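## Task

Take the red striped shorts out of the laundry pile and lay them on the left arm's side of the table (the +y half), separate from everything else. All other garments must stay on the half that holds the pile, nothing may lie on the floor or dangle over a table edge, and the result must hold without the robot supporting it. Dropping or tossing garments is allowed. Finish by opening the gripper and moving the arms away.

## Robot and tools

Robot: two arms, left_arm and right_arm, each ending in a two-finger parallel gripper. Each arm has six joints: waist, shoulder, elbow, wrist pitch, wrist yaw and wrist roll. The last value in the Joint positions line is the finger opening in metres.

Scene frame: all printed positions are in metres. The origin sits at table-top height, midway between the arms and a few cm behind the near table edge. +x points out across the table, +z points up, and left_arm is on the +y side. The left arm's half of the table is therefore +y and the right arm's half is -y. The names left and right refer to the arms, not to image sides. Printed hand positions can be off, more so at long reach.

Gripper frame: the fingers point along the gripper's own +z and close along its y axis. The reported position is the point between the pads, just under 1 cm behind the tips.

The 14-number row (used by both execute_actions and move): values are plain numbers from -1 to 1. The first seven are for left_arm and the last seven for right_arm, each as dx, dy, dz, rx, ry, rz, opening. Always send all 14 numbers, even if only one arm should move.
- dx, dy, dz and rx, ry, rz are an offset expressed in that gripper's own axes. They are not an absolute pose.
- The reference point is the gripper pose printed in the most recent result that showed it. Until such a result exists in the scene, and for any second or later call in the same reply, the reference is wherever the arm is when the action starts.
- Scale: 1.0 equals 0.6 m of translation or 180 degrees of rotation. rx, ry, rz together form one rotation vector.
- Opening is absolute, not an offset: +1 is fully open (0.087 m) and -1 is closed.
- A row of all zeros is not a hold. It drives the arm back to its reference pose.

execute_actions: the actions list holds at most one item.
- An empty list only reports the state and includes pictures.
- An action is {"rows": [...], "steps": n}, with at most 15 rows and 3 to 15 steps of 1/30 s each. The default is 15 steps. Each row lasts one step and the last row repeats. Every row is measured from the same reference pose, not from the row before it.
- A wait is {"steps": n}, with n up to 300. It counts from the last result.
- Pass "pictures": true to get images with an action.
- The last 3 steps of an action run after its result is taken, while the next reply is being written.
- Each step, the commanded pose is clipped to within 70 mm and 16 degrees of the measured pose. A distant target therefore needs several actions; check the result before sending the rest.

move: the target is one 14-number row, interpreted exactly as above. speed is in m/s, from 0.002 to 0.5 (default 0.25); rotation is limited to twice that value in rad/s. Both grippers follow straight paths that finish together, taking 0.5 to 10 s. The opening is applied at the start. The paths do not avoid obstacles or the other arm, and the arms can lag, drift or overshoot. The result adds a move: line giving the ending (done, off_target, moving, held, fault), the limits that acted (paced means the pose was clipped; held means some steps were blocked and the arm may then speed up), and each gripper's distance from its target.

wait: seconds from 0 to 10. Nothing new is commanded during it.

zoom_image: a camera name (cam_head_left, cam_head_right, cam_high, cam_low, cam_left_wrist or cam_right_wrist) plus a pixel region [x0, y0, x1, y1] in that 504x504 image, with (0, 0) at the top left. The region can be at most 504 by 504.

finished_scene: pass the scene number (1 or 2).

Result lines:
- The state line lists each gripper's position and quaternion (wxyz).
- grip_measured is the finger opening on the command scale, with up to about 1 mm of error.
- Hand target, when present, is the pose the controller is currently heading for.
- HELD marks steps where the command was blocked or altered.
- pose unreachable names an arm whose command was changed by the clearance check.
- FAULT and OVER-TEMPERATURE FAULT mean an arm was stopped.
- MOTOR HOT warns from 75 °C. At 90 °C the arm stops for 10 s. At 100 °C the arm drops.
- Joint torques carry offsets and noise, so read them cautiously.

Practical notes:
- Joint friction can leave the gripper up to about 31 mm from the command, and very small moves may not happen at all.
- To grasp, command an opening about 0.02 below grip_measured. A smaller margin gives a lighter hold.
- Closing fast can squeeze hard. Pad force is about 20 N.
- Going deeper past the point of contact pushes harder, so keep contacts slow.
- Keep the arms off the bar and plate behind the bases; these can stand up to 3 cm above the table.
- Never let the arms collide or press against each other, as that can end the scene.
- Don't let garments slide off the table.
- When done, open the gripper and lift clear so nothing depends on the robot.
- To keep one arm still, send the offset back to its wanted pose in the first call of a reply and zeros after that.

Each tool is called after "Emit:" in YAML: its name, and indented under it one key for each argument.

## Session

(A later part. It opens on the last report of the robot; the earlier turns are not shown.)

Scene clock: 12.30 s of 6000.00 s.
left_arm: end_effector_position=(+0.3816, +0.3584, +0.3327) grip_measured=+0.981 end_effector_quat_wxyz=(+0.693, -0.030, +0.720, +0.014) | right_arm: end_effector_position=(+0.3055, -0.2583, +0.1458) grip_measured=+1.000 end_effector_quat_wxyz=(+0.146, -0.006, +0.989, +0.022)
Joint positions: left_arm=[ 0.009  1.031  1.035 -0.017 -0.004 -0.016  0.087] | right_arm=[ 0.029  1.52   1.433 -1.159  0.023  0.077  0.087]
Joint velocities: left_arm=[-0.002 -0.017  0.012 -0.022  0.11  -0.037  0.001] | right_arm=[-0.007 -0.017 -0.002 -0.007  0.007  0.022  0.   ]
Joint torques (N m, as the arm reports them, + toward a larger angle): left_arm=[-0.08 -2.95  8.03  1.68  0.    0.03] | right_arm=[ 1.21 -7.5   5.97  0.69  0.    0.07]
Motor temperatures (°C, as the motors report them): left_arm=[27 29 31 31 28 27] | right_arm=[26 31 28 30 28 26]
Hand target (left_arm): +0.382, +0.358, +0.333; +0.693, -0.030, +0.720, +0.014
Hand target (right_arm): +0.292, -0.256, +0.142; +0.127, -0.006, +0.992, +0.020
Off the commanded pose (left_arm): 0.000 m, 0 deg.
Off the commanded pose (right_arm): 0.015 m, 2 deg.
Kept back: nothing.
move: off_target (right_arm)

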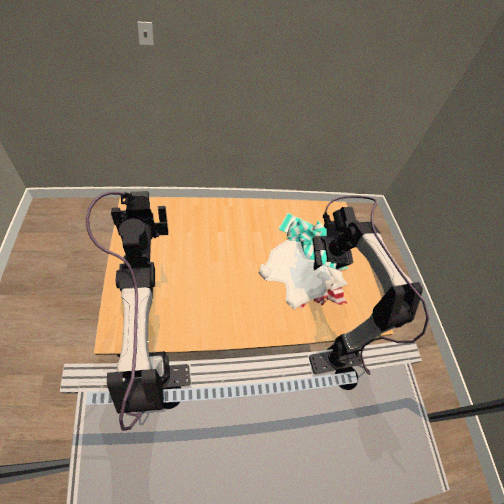

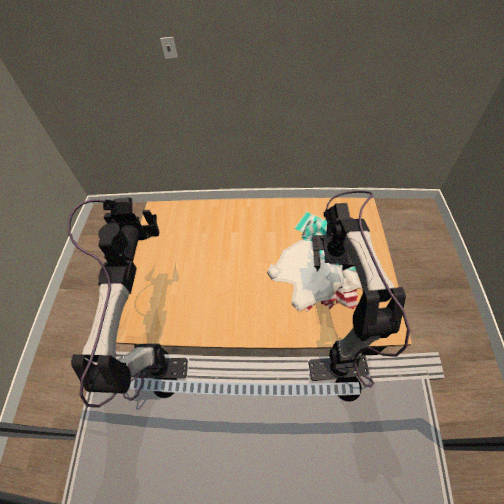

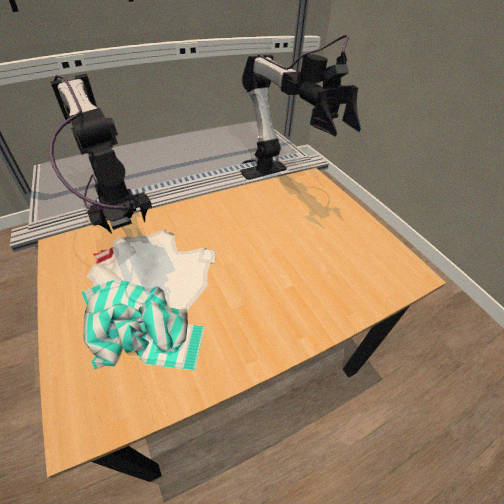

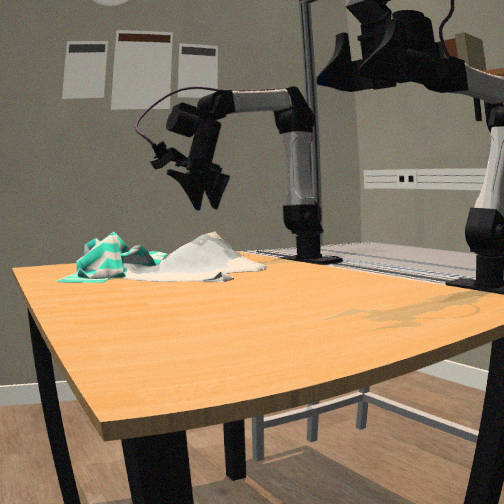

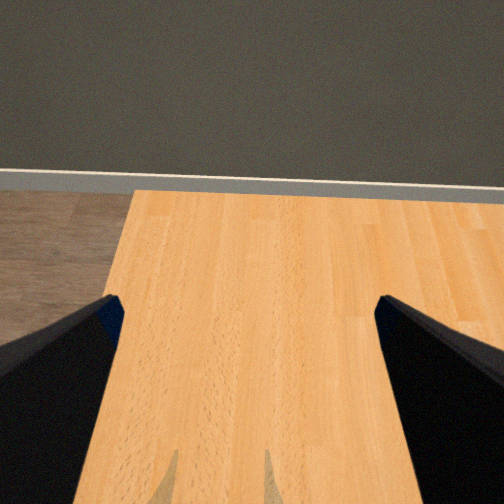

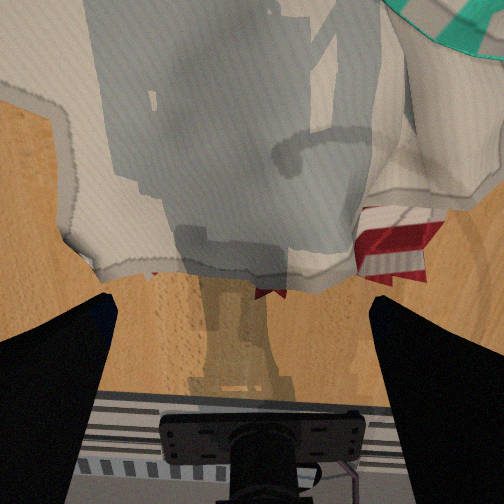

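Emit:
move:
  target: [0,0,0,0,0,0,1,0.085,-0.04,0.135,0,0,0,1]
  speed: 0.2

Emit:
move:
  target: [0,0,0,0,0,0,1,0,0,0,0,0,0,-1]

Emit:
move:
  target: [0,0,0,0,0,0,1,-0.4,0.06,-0.15,0,-0.12,0,-1]
  speed: 0.3

Scene clock: 13.77 s of 6000.00 s.
left_arm: end_effector_position=(+0.3816, +0.3584, +0.3327) grip_measured=+0.981 end_effector_quat_wxyz=(+0.693, -0.030, +0.720, +0.014) | right_arm: end_effector_position=(+0.2862, -0.2787, +0.0540) grip_measured=+1.000 end_effector_quat_wxyz=(+0.144, -0.003, +0.989, +0.019)
Joint positions: left_arm=[ 0.009  1.031  1.035 -0.017 -0.004 -0.016  0.087] | right_arm=[-0.052  1.467  1.019 -0.802  0.005  0.006  0.087]
Joint velocities: left_arm=[-0.017 -0.002 -0.007  0.037 -0.081 -0.037  0.001] | right_arm=[ 0.002 -0.012 -0.007 -0.007  0.007  0.037  0.   ]
Joint torques (N m, as the arm reports them, + toward a larger angle): left_arm=[ 0.03 -3.08  8.01  1.68  0.02  0.07] | right_arm=[-0.46 -7.4   6.05  0.95 -0.12 -0.11]
Motor temperatures (°C, as the motors report them): left_arm=[27 29 32 31 28 27] | right_arm=[26 32 28 30 28 26]
Hand target (left_arm): +0.382, +0.358, +0.333; +0.693, -0.030, +0.720, +0.014
Hand target (right_arm): +0.282, -0.279, +0.052; +0.146, -0.006, +0.989, +0.022
Off the commanded pose (left_arm): 0.000 m, 0 deg.
Off the commanded pose (right_arm): 0.006 m, 1 deg.
Kept back: nothing.
move: done

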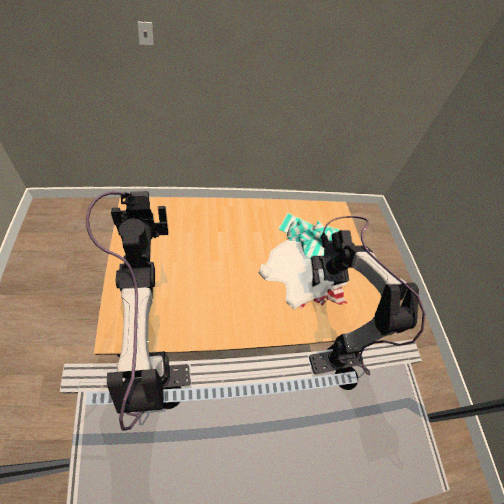

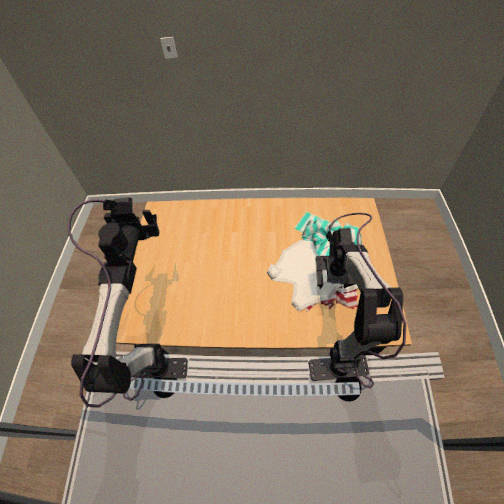

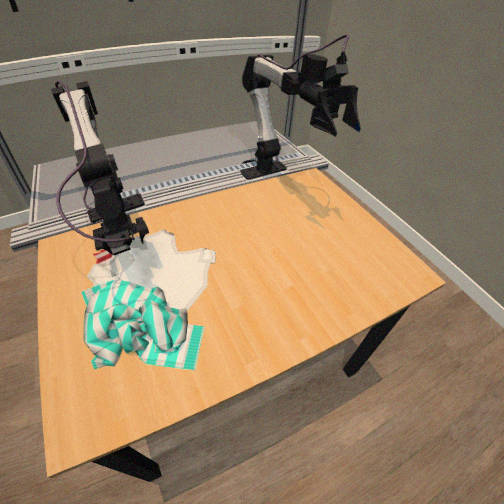

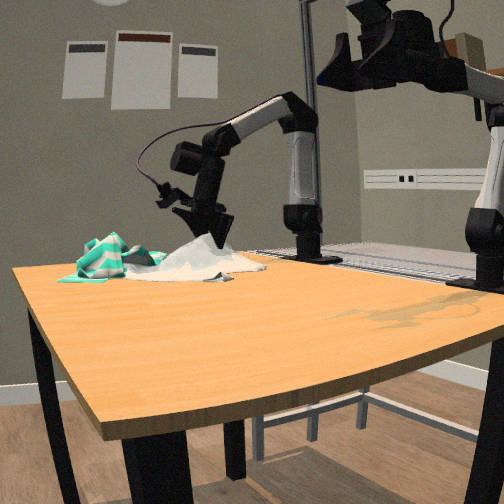

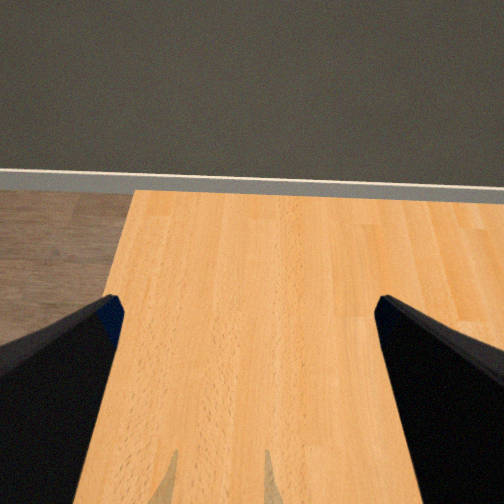

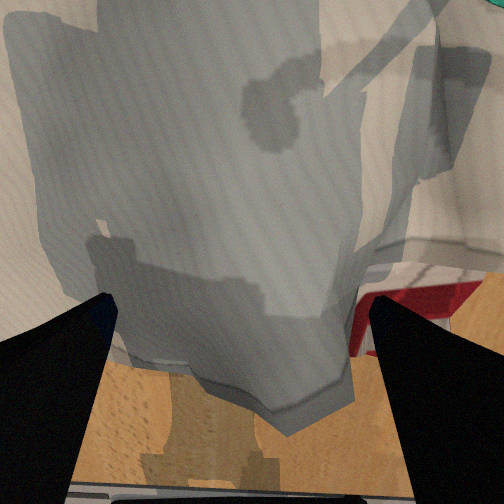

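Scene clock: 14.27 s of 6000.00 s.
left_arm: end_effector_position=(+0.3816, +0.3584, +0.3327) grip_measured=+0.981 end_effector_quat_wxyz=(+0.693, -0.030, +0.720, +0.014) | right_arm: end_effector_position=(+0.2862, -0.2787, +0.0540) grip_measured=-0.888 end_effector_quat_wxyz=(+0.144, -0.003, +0.989, +0.019)
Joint positions: left_arm=[ 0.009  1.031  1.035 -0.017 -0.004 -0.016  0.087] | right_arm=[-0.052  1.467  1.019 -0.802  0.005  0.006  0.005]
Joint velocities: left_arm=[ 0.002 -0.012 -0.007  0.007 -0.022  0.051  0.   ] | right_arm=[-0.007  0.002  0.002 -0.037 -0.066 -0.007 -0.001]
Joint torques (N m, as the arm reports them, + toward a larger angle): left_arm=[ 0.   -2.9   8.2   1.64 -0.01  0.05] | right_arm=[ 0.1  -5.66  8.23  0.92 -0.03  0.  ]
Motor temperatures (°C, as the motors report them): left_arm=[27 29 32 31 28 27] | right_arm=[26 32 28 30 28 26]
Hand target (left_arm): +0.382, +0.358, +0.333; +0.693, -0.030, +0.720, +0.014
Hand target (right_arm): +0.286, -0.279, +0.054; +0.144, -0.003, +0.989, +0.019
Off the commanded pose (left_arm): 0.000 m, 0 deg.
Off the commanded pose (right_arm): 0.000 m, 0 deg.
Kept back: nothing.
move: done

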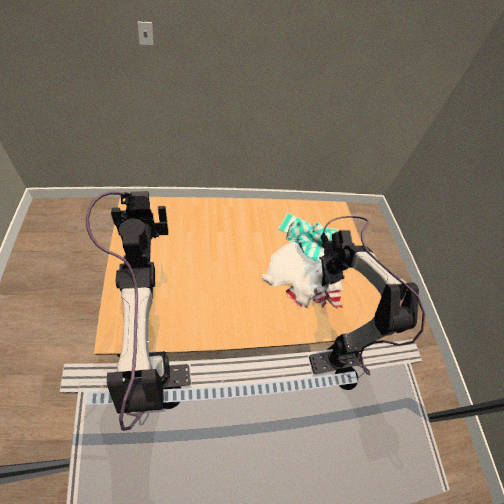

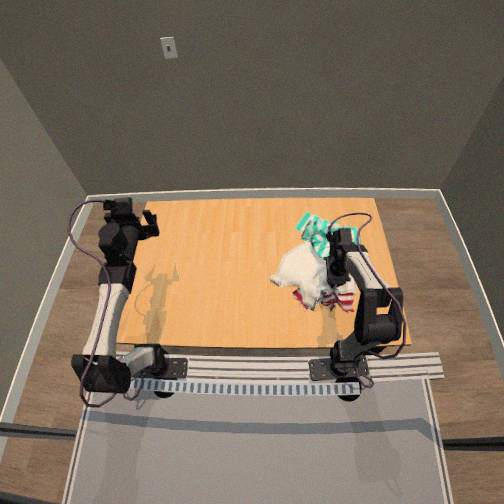

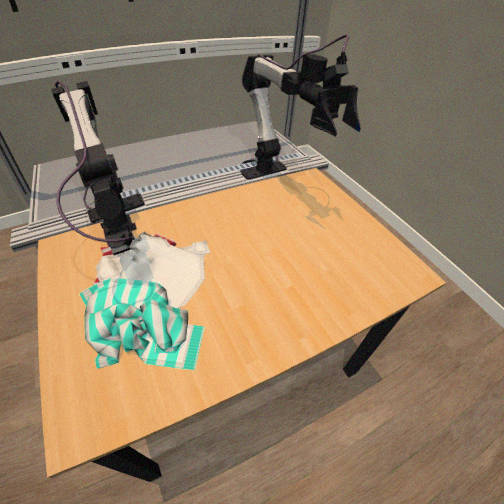

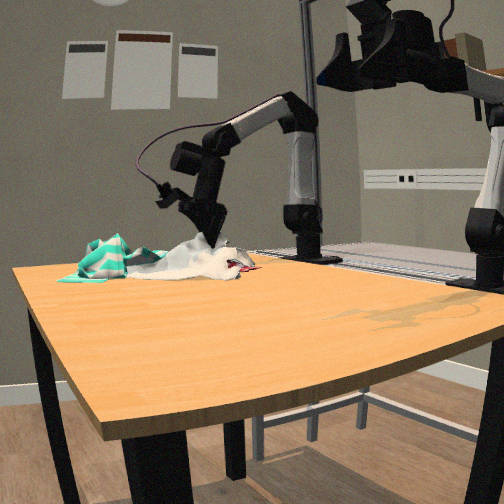

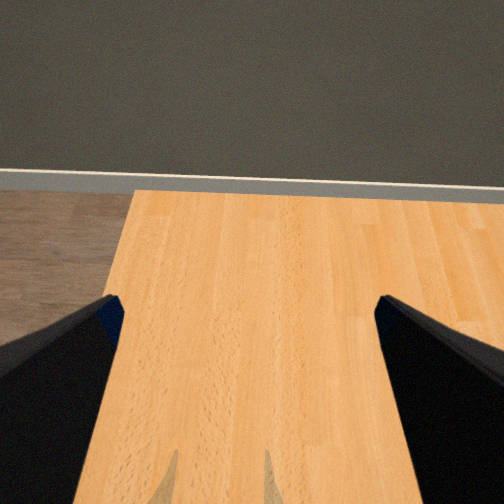

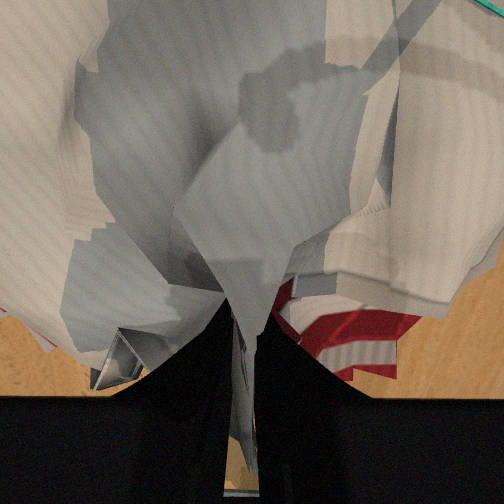

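Scene clock: 15.90 s of 6000.00 s.
left_arm: end_effector_position=(+0.3816, +0.3584, +0.3327) grip_measured=+0.981 end_effector_quat_wxyz=(+0.693, -0.030, +0.720, +0.014) | right_arm: end_effector_position=(+0.4892, -0.2499, +0.2124) grip_measured=-0.888 end_effector_quat_wxyz=(+0.334, -0.000, +0.943, +0.019)
Joint positions: left_arm=[ 0.009  1.031  1.035 -0.017 -0.004 -0.016  0.087] | right_arm=[ 0.029  1.929  2.068 -0.999  0.058  0.063  0.005]
Joint velocities: left_arm=[ 0.012  0.002 -0.012 -0.037 -0.037 -0.007 -0.   ] | right_arm=[ 0.002 -0.012 -0.002 -0.007 -0.007 -0.066  0.001]
Joint torques (N m, as the arm reports them, + toward a larger angle): left_arm=[ 0.11 -3.05  7.97  1.68 -0.03  0.04] | right_arm=[ 1.25 -9.18 10.42  1.27  0.02  0.08]
Motor temperatures (°C, as the motors report them): left_arm=[27 29 32 32 28 27] | right_arm=[26 32 29 30 28 26]
Hand target (left_arm): +0.382, +0.358, +0.333; +0.693, -0.030, +0.720, +0.014
Hand target (right_arm): +0.489, -0.244, +0.211; +0.327, -0.000, +0.945, +0.021
Off the commanded pose (left_arm): 0.000 m, 0 deg.
Off the commanded pose (right_arm): 0.005 m, 1 deg.
Kept back: nothing.
move: done

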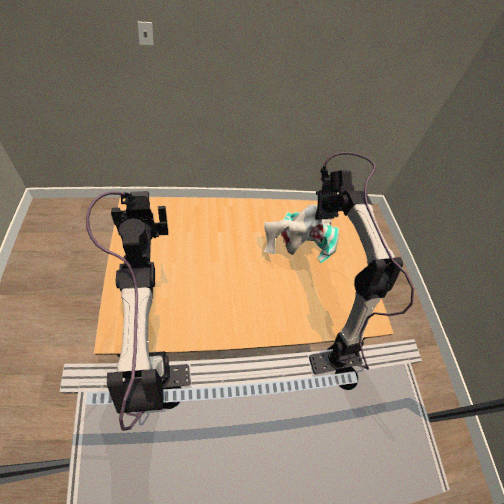

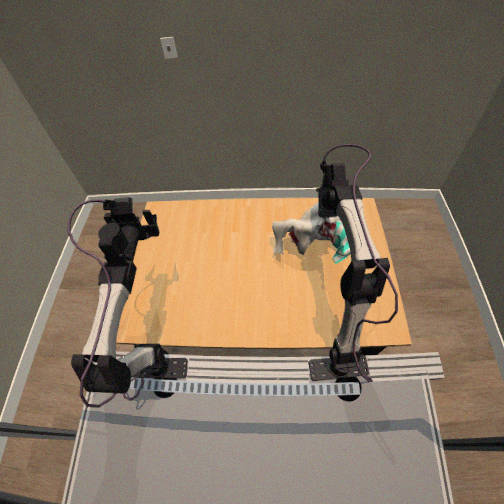

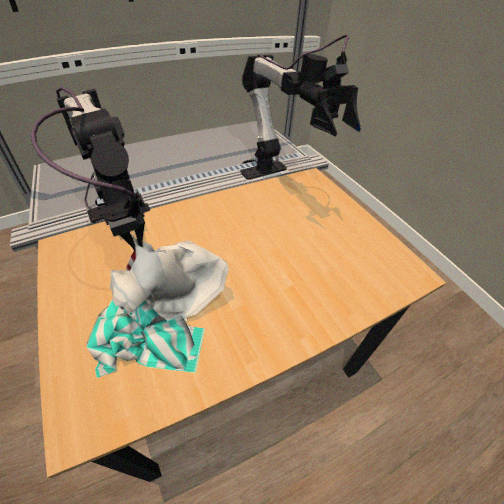

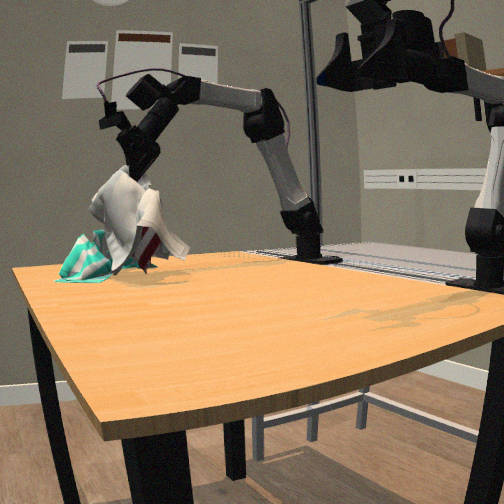

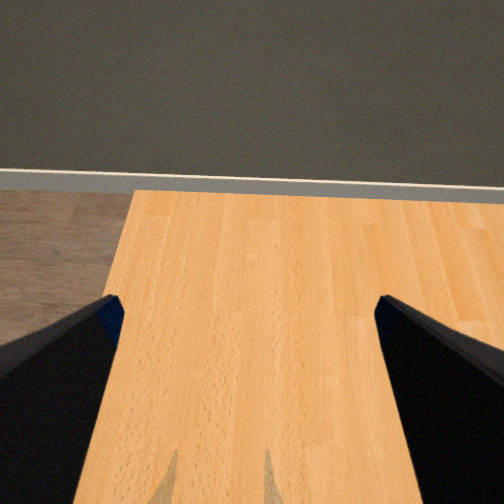

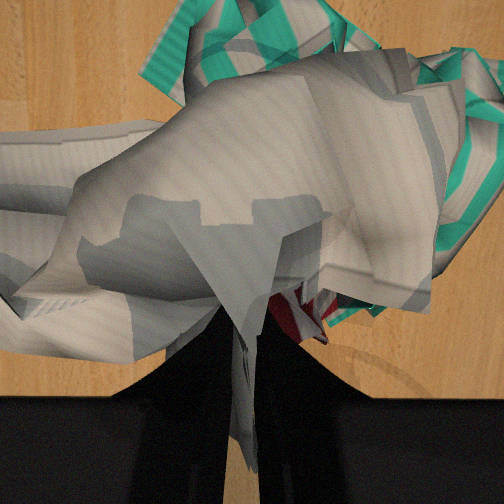

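Emit:
move:
  target: [0,0,0,0,0,0,1,0.05,0,0.17,0,0,0,-1]

Emit:
move:
  target: [0,0,0,0,0,0,1,0.03,0,-0.25,0,0,0,1]

Emit:
zoom_image:
  camera: "cam_head_left"
  region: [230, 180, 390, 310]

Scene clock: 17.23 s of 6000.00 s.
left_arm: end_effector_position=(+0.3816, +0.3584, +0.3327) grip_measured=+0.981 end_effector_quat_wxyz=(+0.693, -0.030, +0.720, +0.014) | right_arm: end_effector_position=(+0.5305, -0.2464, +0.1195) grip_measured=-0.888 end_effector_quat_wxyz=(+0.334, +0.004, +0.943, +0.018)
Joint positions: left_arm=[ 0.009  1.031  1.035 -0.017 -0.004 -0.016  0.087] | right_arm=[ 0.02   2.038  1.851 -0.673  0.058  0.063  0.005]
Joint velocities: left_arm=[ 0.007  0.012 -0.022 -0.007 -0.066 -0.022 -0.001] | right_arm=[-0.007 -0.017  0.007 -0.051 -0.022  0.051  0.001]
Joint torques (N m, as the arm reports them, + toward a larger angle): left_arm=[-0.05 -2.93  7.98  1.67  0.    0.02] | right_arm=[ -0.15 -11.64   7.81   1.65  -0.08  -0.08]
Motor temperatures (°C, as the motors report them): left_arm=[27 29 32 32 28 27] | right_arm=[26 32 29 31 28 26]
Hand target (left_arm): +0.382, +0.358, +0.333; +0.693, -0.030, +0.720, +0.014
Hand target (right_arm): +0.531, -0.247, +0.115; +0.333, +0.000, +0.943, +0.019
Off the commanded pose (left_arm): 0.000 m, 0 deg.
Off the commanded pose (right_arm): 0.005 m, 1 deg.
Kept back: nothing.
move: done

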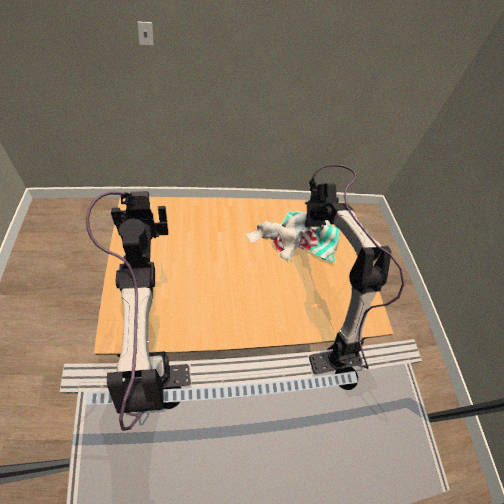

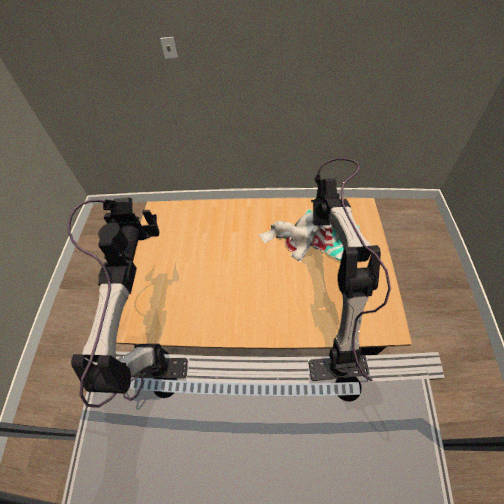

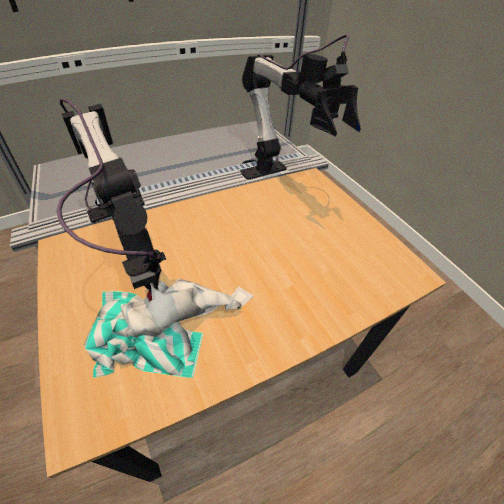

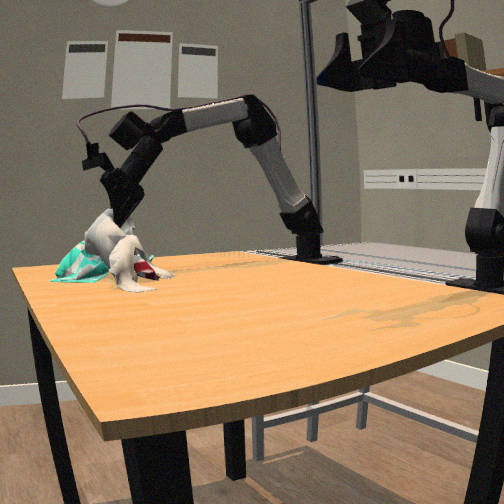

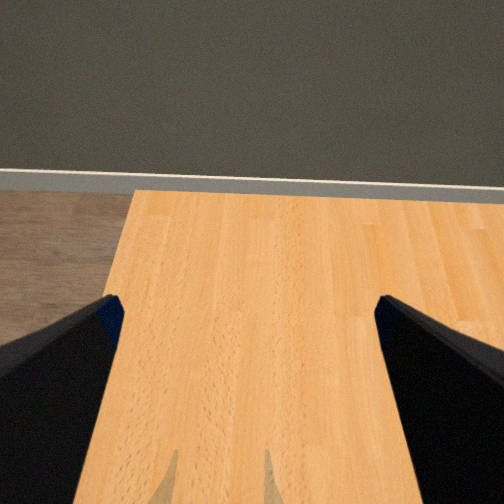

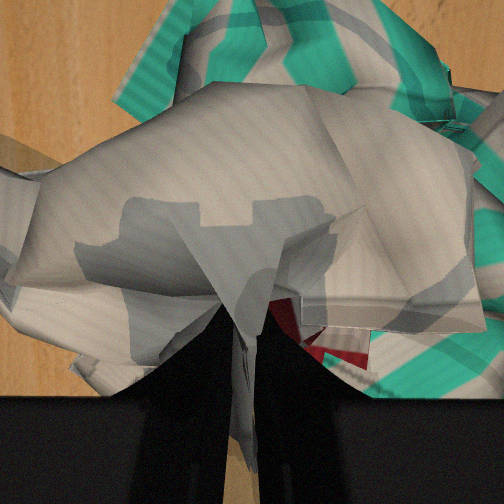

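Scene clock: 18.50 s of 6000.00 s.
left_arm: end_effector_position=(+0.3816, +0.3584, +0.3327) grip_measured=+0.981 end_effector_quat_wxyz=(+0.693, -0.030, +0.720, +0.014) | right_arm: end_effector_position=(+0.4317, -0.2548, +0.2356) grip_measured=+1.000 end_effector_quat_wxyz=(+0.358, +0.005, +0.934, +0.018)
Joint positions: left_arm=[ 0.009  1.031  1.035 -0.017 -0.004 -0.016  0.087] | right_arm=[ 0.039  1.657  1.79  -0.943  0.075  0.075  0.087]
Joint velocities: left_arm=[ 0.002 -0.002 -0.002  0.037  0.037 -0.037 -0.   ] | right_arm=[ 0.012  0.002 -0.017  0.037 -0.081 -0.007  0.   ]
Joint torques (N m, as the arm reports them, + toward a larger angle): left_arm=[-0.02 -2.93  7.99  1.63 -0.06  0.06] | right_arm=[ 1.26 -8.12  6.28  1.28  0.03  0.06]
Motor temperatures (°C, as the motors report them): left_arm=[27 29 32 32 28 27] | right_arm=[26 33 29 31 28 26]
Hand target (left_arm): +0.382, +0.358, +0.333; +0.693, -0.030, +0.720, +0.014
Hand target (right_arm): +0.421, -0.251, +0.224; +0.334, +0.004, +0.943, +0.018
Off the commanded pose (left_arm): 0.000 m, 0 deg.
Off the commanded pose (right_arm): 0.015 m, 3 deg.
Kept back: nothing.
move: off_target (right_arm)

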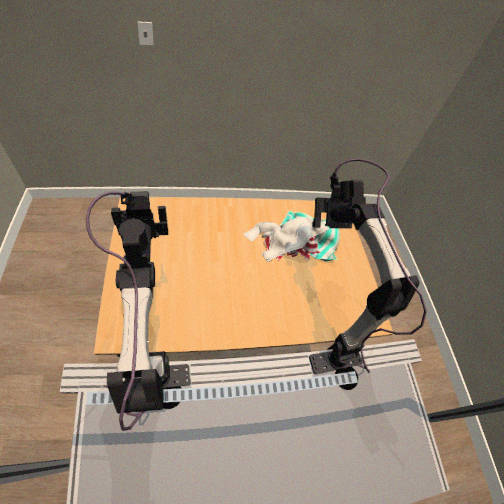

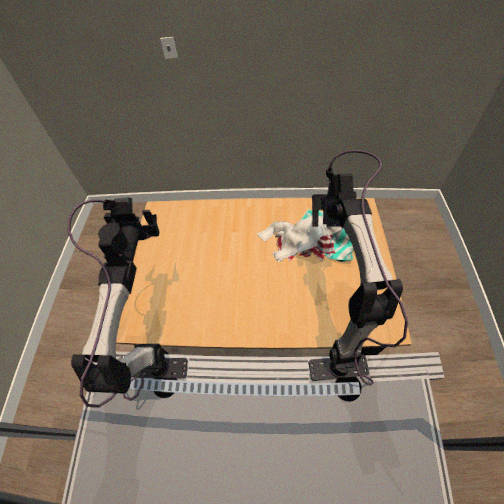

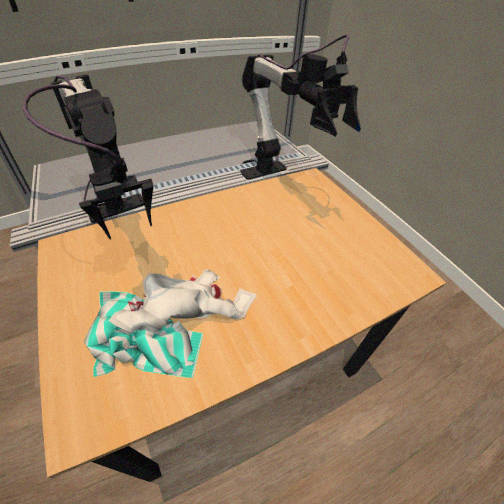

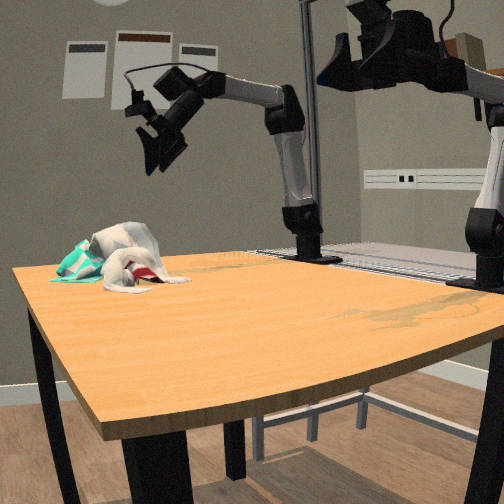

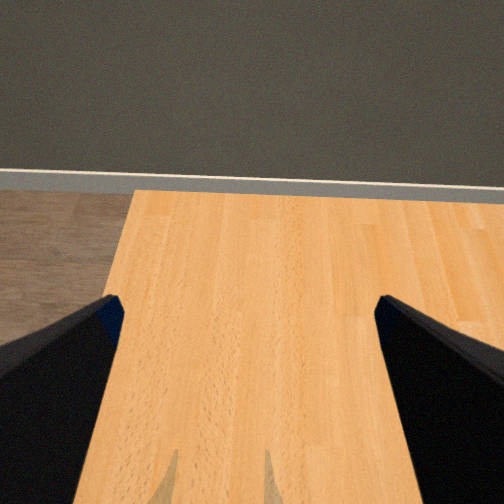

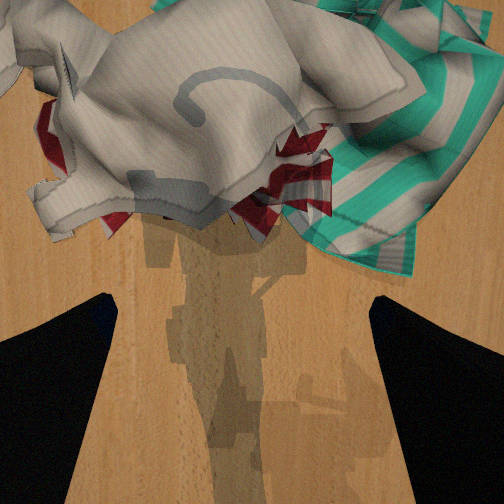

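Region (230, 180, 390, 310) of cam_head_left's 504x504 image, scaled by 3.150, with more detail than that image has; it fills the top 410 rows of this view, and the rest is white.

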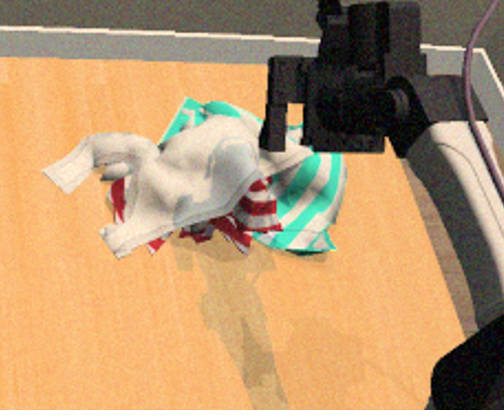

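Emit:
move:
  target: [0,0,0,0,0,0,1,0.19,-0.03,0.135,0,-0.08,0,0]

Scene clock: 20.20 s of 6000.00 s.
left_arm: end_effector_position=(+0.3816, +0.3584, +0.3327) grip_measured=+0.981 end_effector_quat_wxyz=(+0.693, -0.030, +0.720, +0.014) | right_arm: end_effector_position=(+0.4095, -0.2673, +0.1059) grip_measured=+0.000 end_effector_quat_wxyz=(+0.478, +0.012, +0.878, +0.018)
Joint positions: left_arm=[ 0.009  1.031  1.035 -0.017 -0.004 -0.016  0.087] | right_arm=[-0.005  1.375  0.819  0.013  0.057  0.039  0.044]
Joint velocities: left_arm=[-0.017 -0.007  0.012 -0.022  0.051  0.037 -0.001] | right_arm=[-0.002  0.012 -0.012 -0.022  0.037 -0.022 -0.001]
Joint torques (N m, as the arm reports them, + toward a larger angle): left_arm=[ 0.07 -2.85  8.01  1.69  0.01  0.04] | right_arm=[-0.41 -6.17  6.42  1.89 -0.02 -0.11]
Motor temperatures (°C, as the motors report them): left_arm=[27 29 32 32 28 27] | right_arm=[26 33 29 31 28 26]
Hand target (left_arm): +0.382, +0.358, +0.333; +0.693, -0.030, +0.720, +0.014
Hand target (right_arm): +0.403, -0.269, +0.098; +0.472, +0.007, +0.881, +0.018
Off the commanded pose (left_arm): 0.000 m, 0 deg.
Off the commanded pose (right_arm): 0.011 m, 1 deg.
Kept back: nothing.
move: off_target (right_arm)

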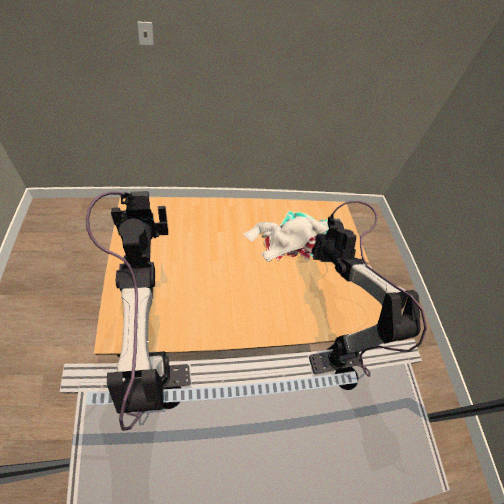

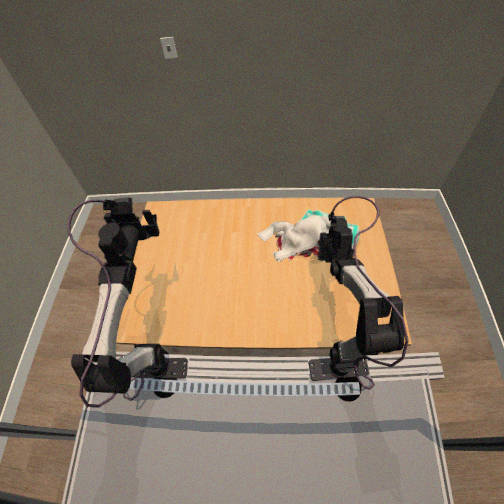

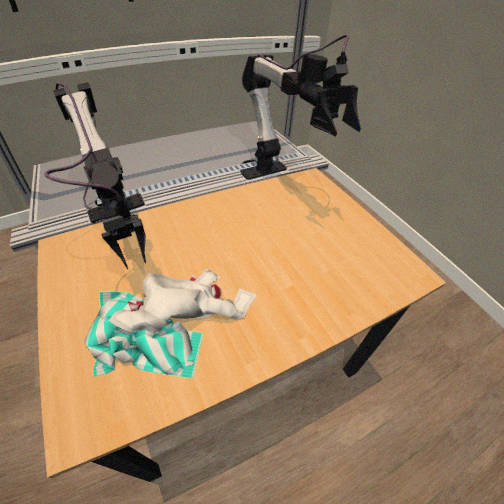

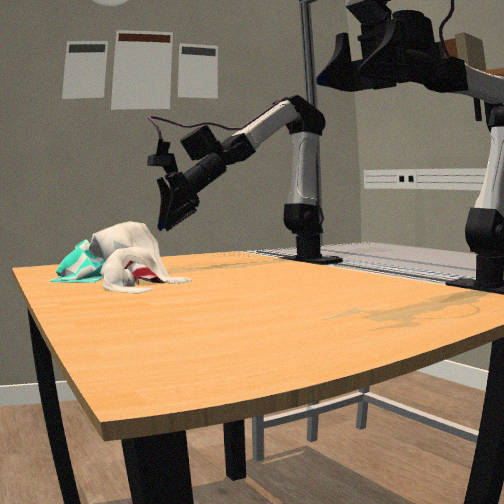

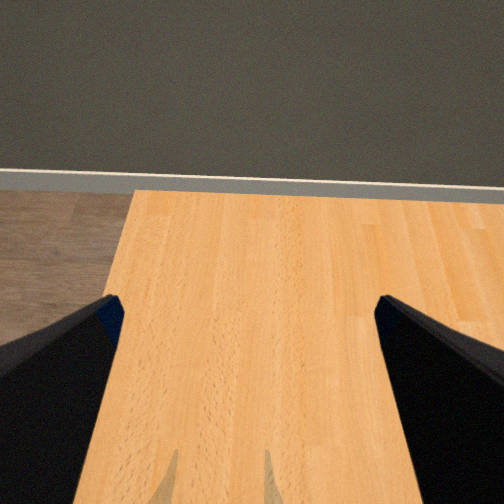

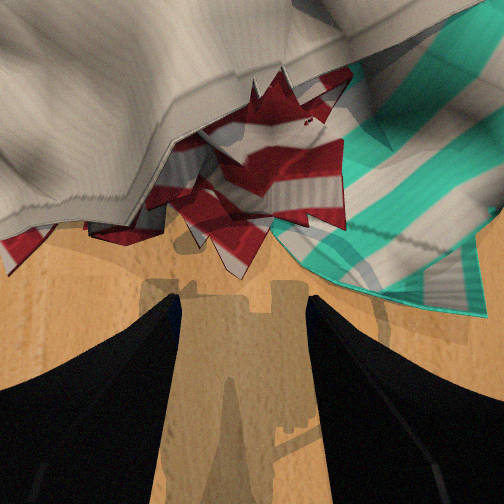

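Emit:
move:
  target: [0,0,0,0,0,0,1,0.04,-0.015,0.13,0,0,0,0]
  speed: 0.15

Scene clock: 21.63 s of 6000.00 s.
left_arm: end_effector_position=(+0.3816, +0.3584, +0.3327) grip_measured=+0.981 end_effector_quat_wxyz=(+0.693, -0.030, +0.720, +0.014) | right_arm: end_effector_position=(+0.4569, -0.2733, +0.0434) grip_measured=+0.000 end_effector_quat_wxyz=(+0.474, +0.016, +0.880, +0.018)
Joint positions: left_arm=[ 0.009  1.031  1.035 -0.017 -0.004 -0.016  0.087] | right_arm=[-0.039  1.683  0.849  0.284  0.032  0.029  0.044]
Joint velocities: left_arm=[-0.007  0.002 -0.022 -0.007  0.051 -0.007  0.001] | right_arm=[-0.007 -0.007 -0.002  0.007  0.007  0.022  0.   ]
Joint torques (N m, as the arm reports them, + toward a larger angle): left_arm=[ 0.08 -2.99  8.17  1.68 -0.02  0.03] | right_arm=[-0.33 -6.38  9.56  1.85 -0.11 -0.11]
Motor temperatures (°C, as the motors report them): left_arm=[27 29 32 32 28 27] | right_arm=[26 33 29 31 28 26]
Hand target (left_arm): +0.382, +0.358, +0.333; +0.693, -0.030, +0.720, +0.014
Hand target (right_arm): +0.462, -0.274, +0.044; +0.478, +0.011, +0.878, +0.018
Off the commanded pose (left_arm): 0.000 m, 0 deg.
Off the commanded pose (right_arm): 0.005 m, 1 deg.
Kept back: nothing.
move: done

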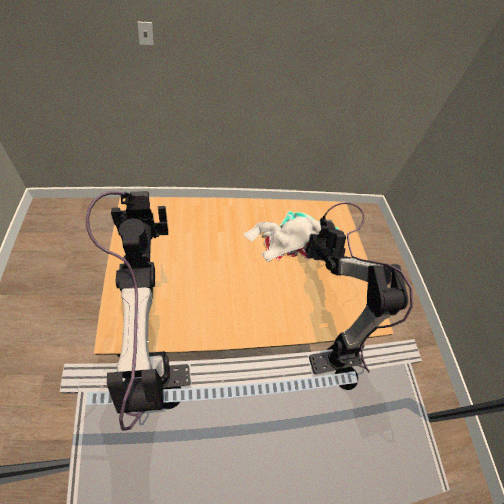

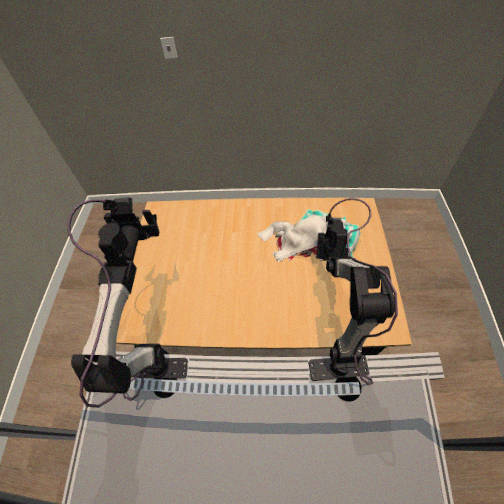

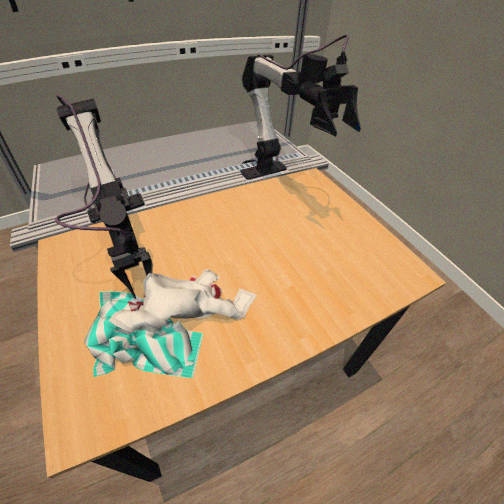

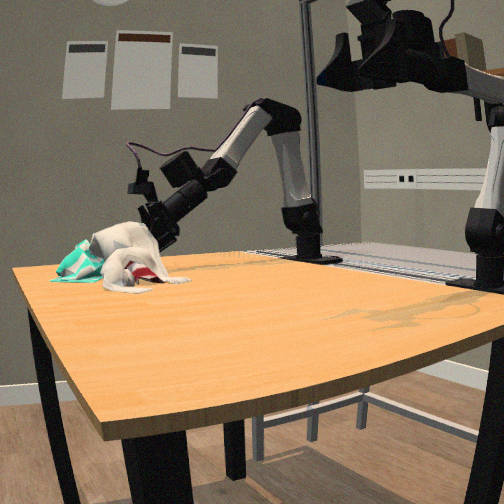

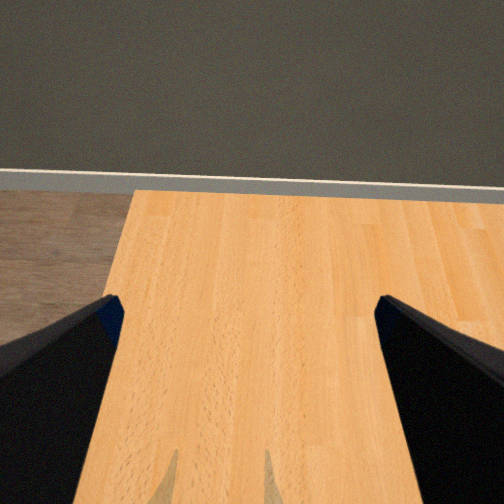

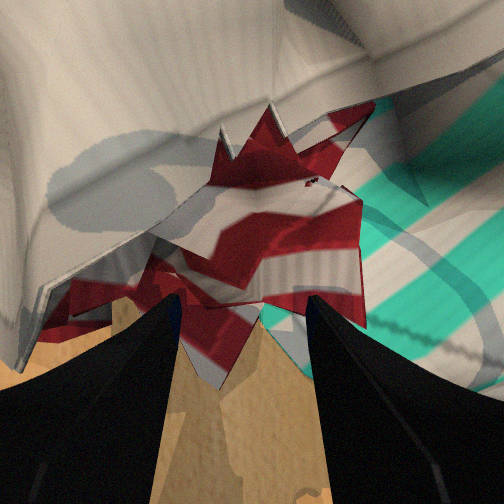

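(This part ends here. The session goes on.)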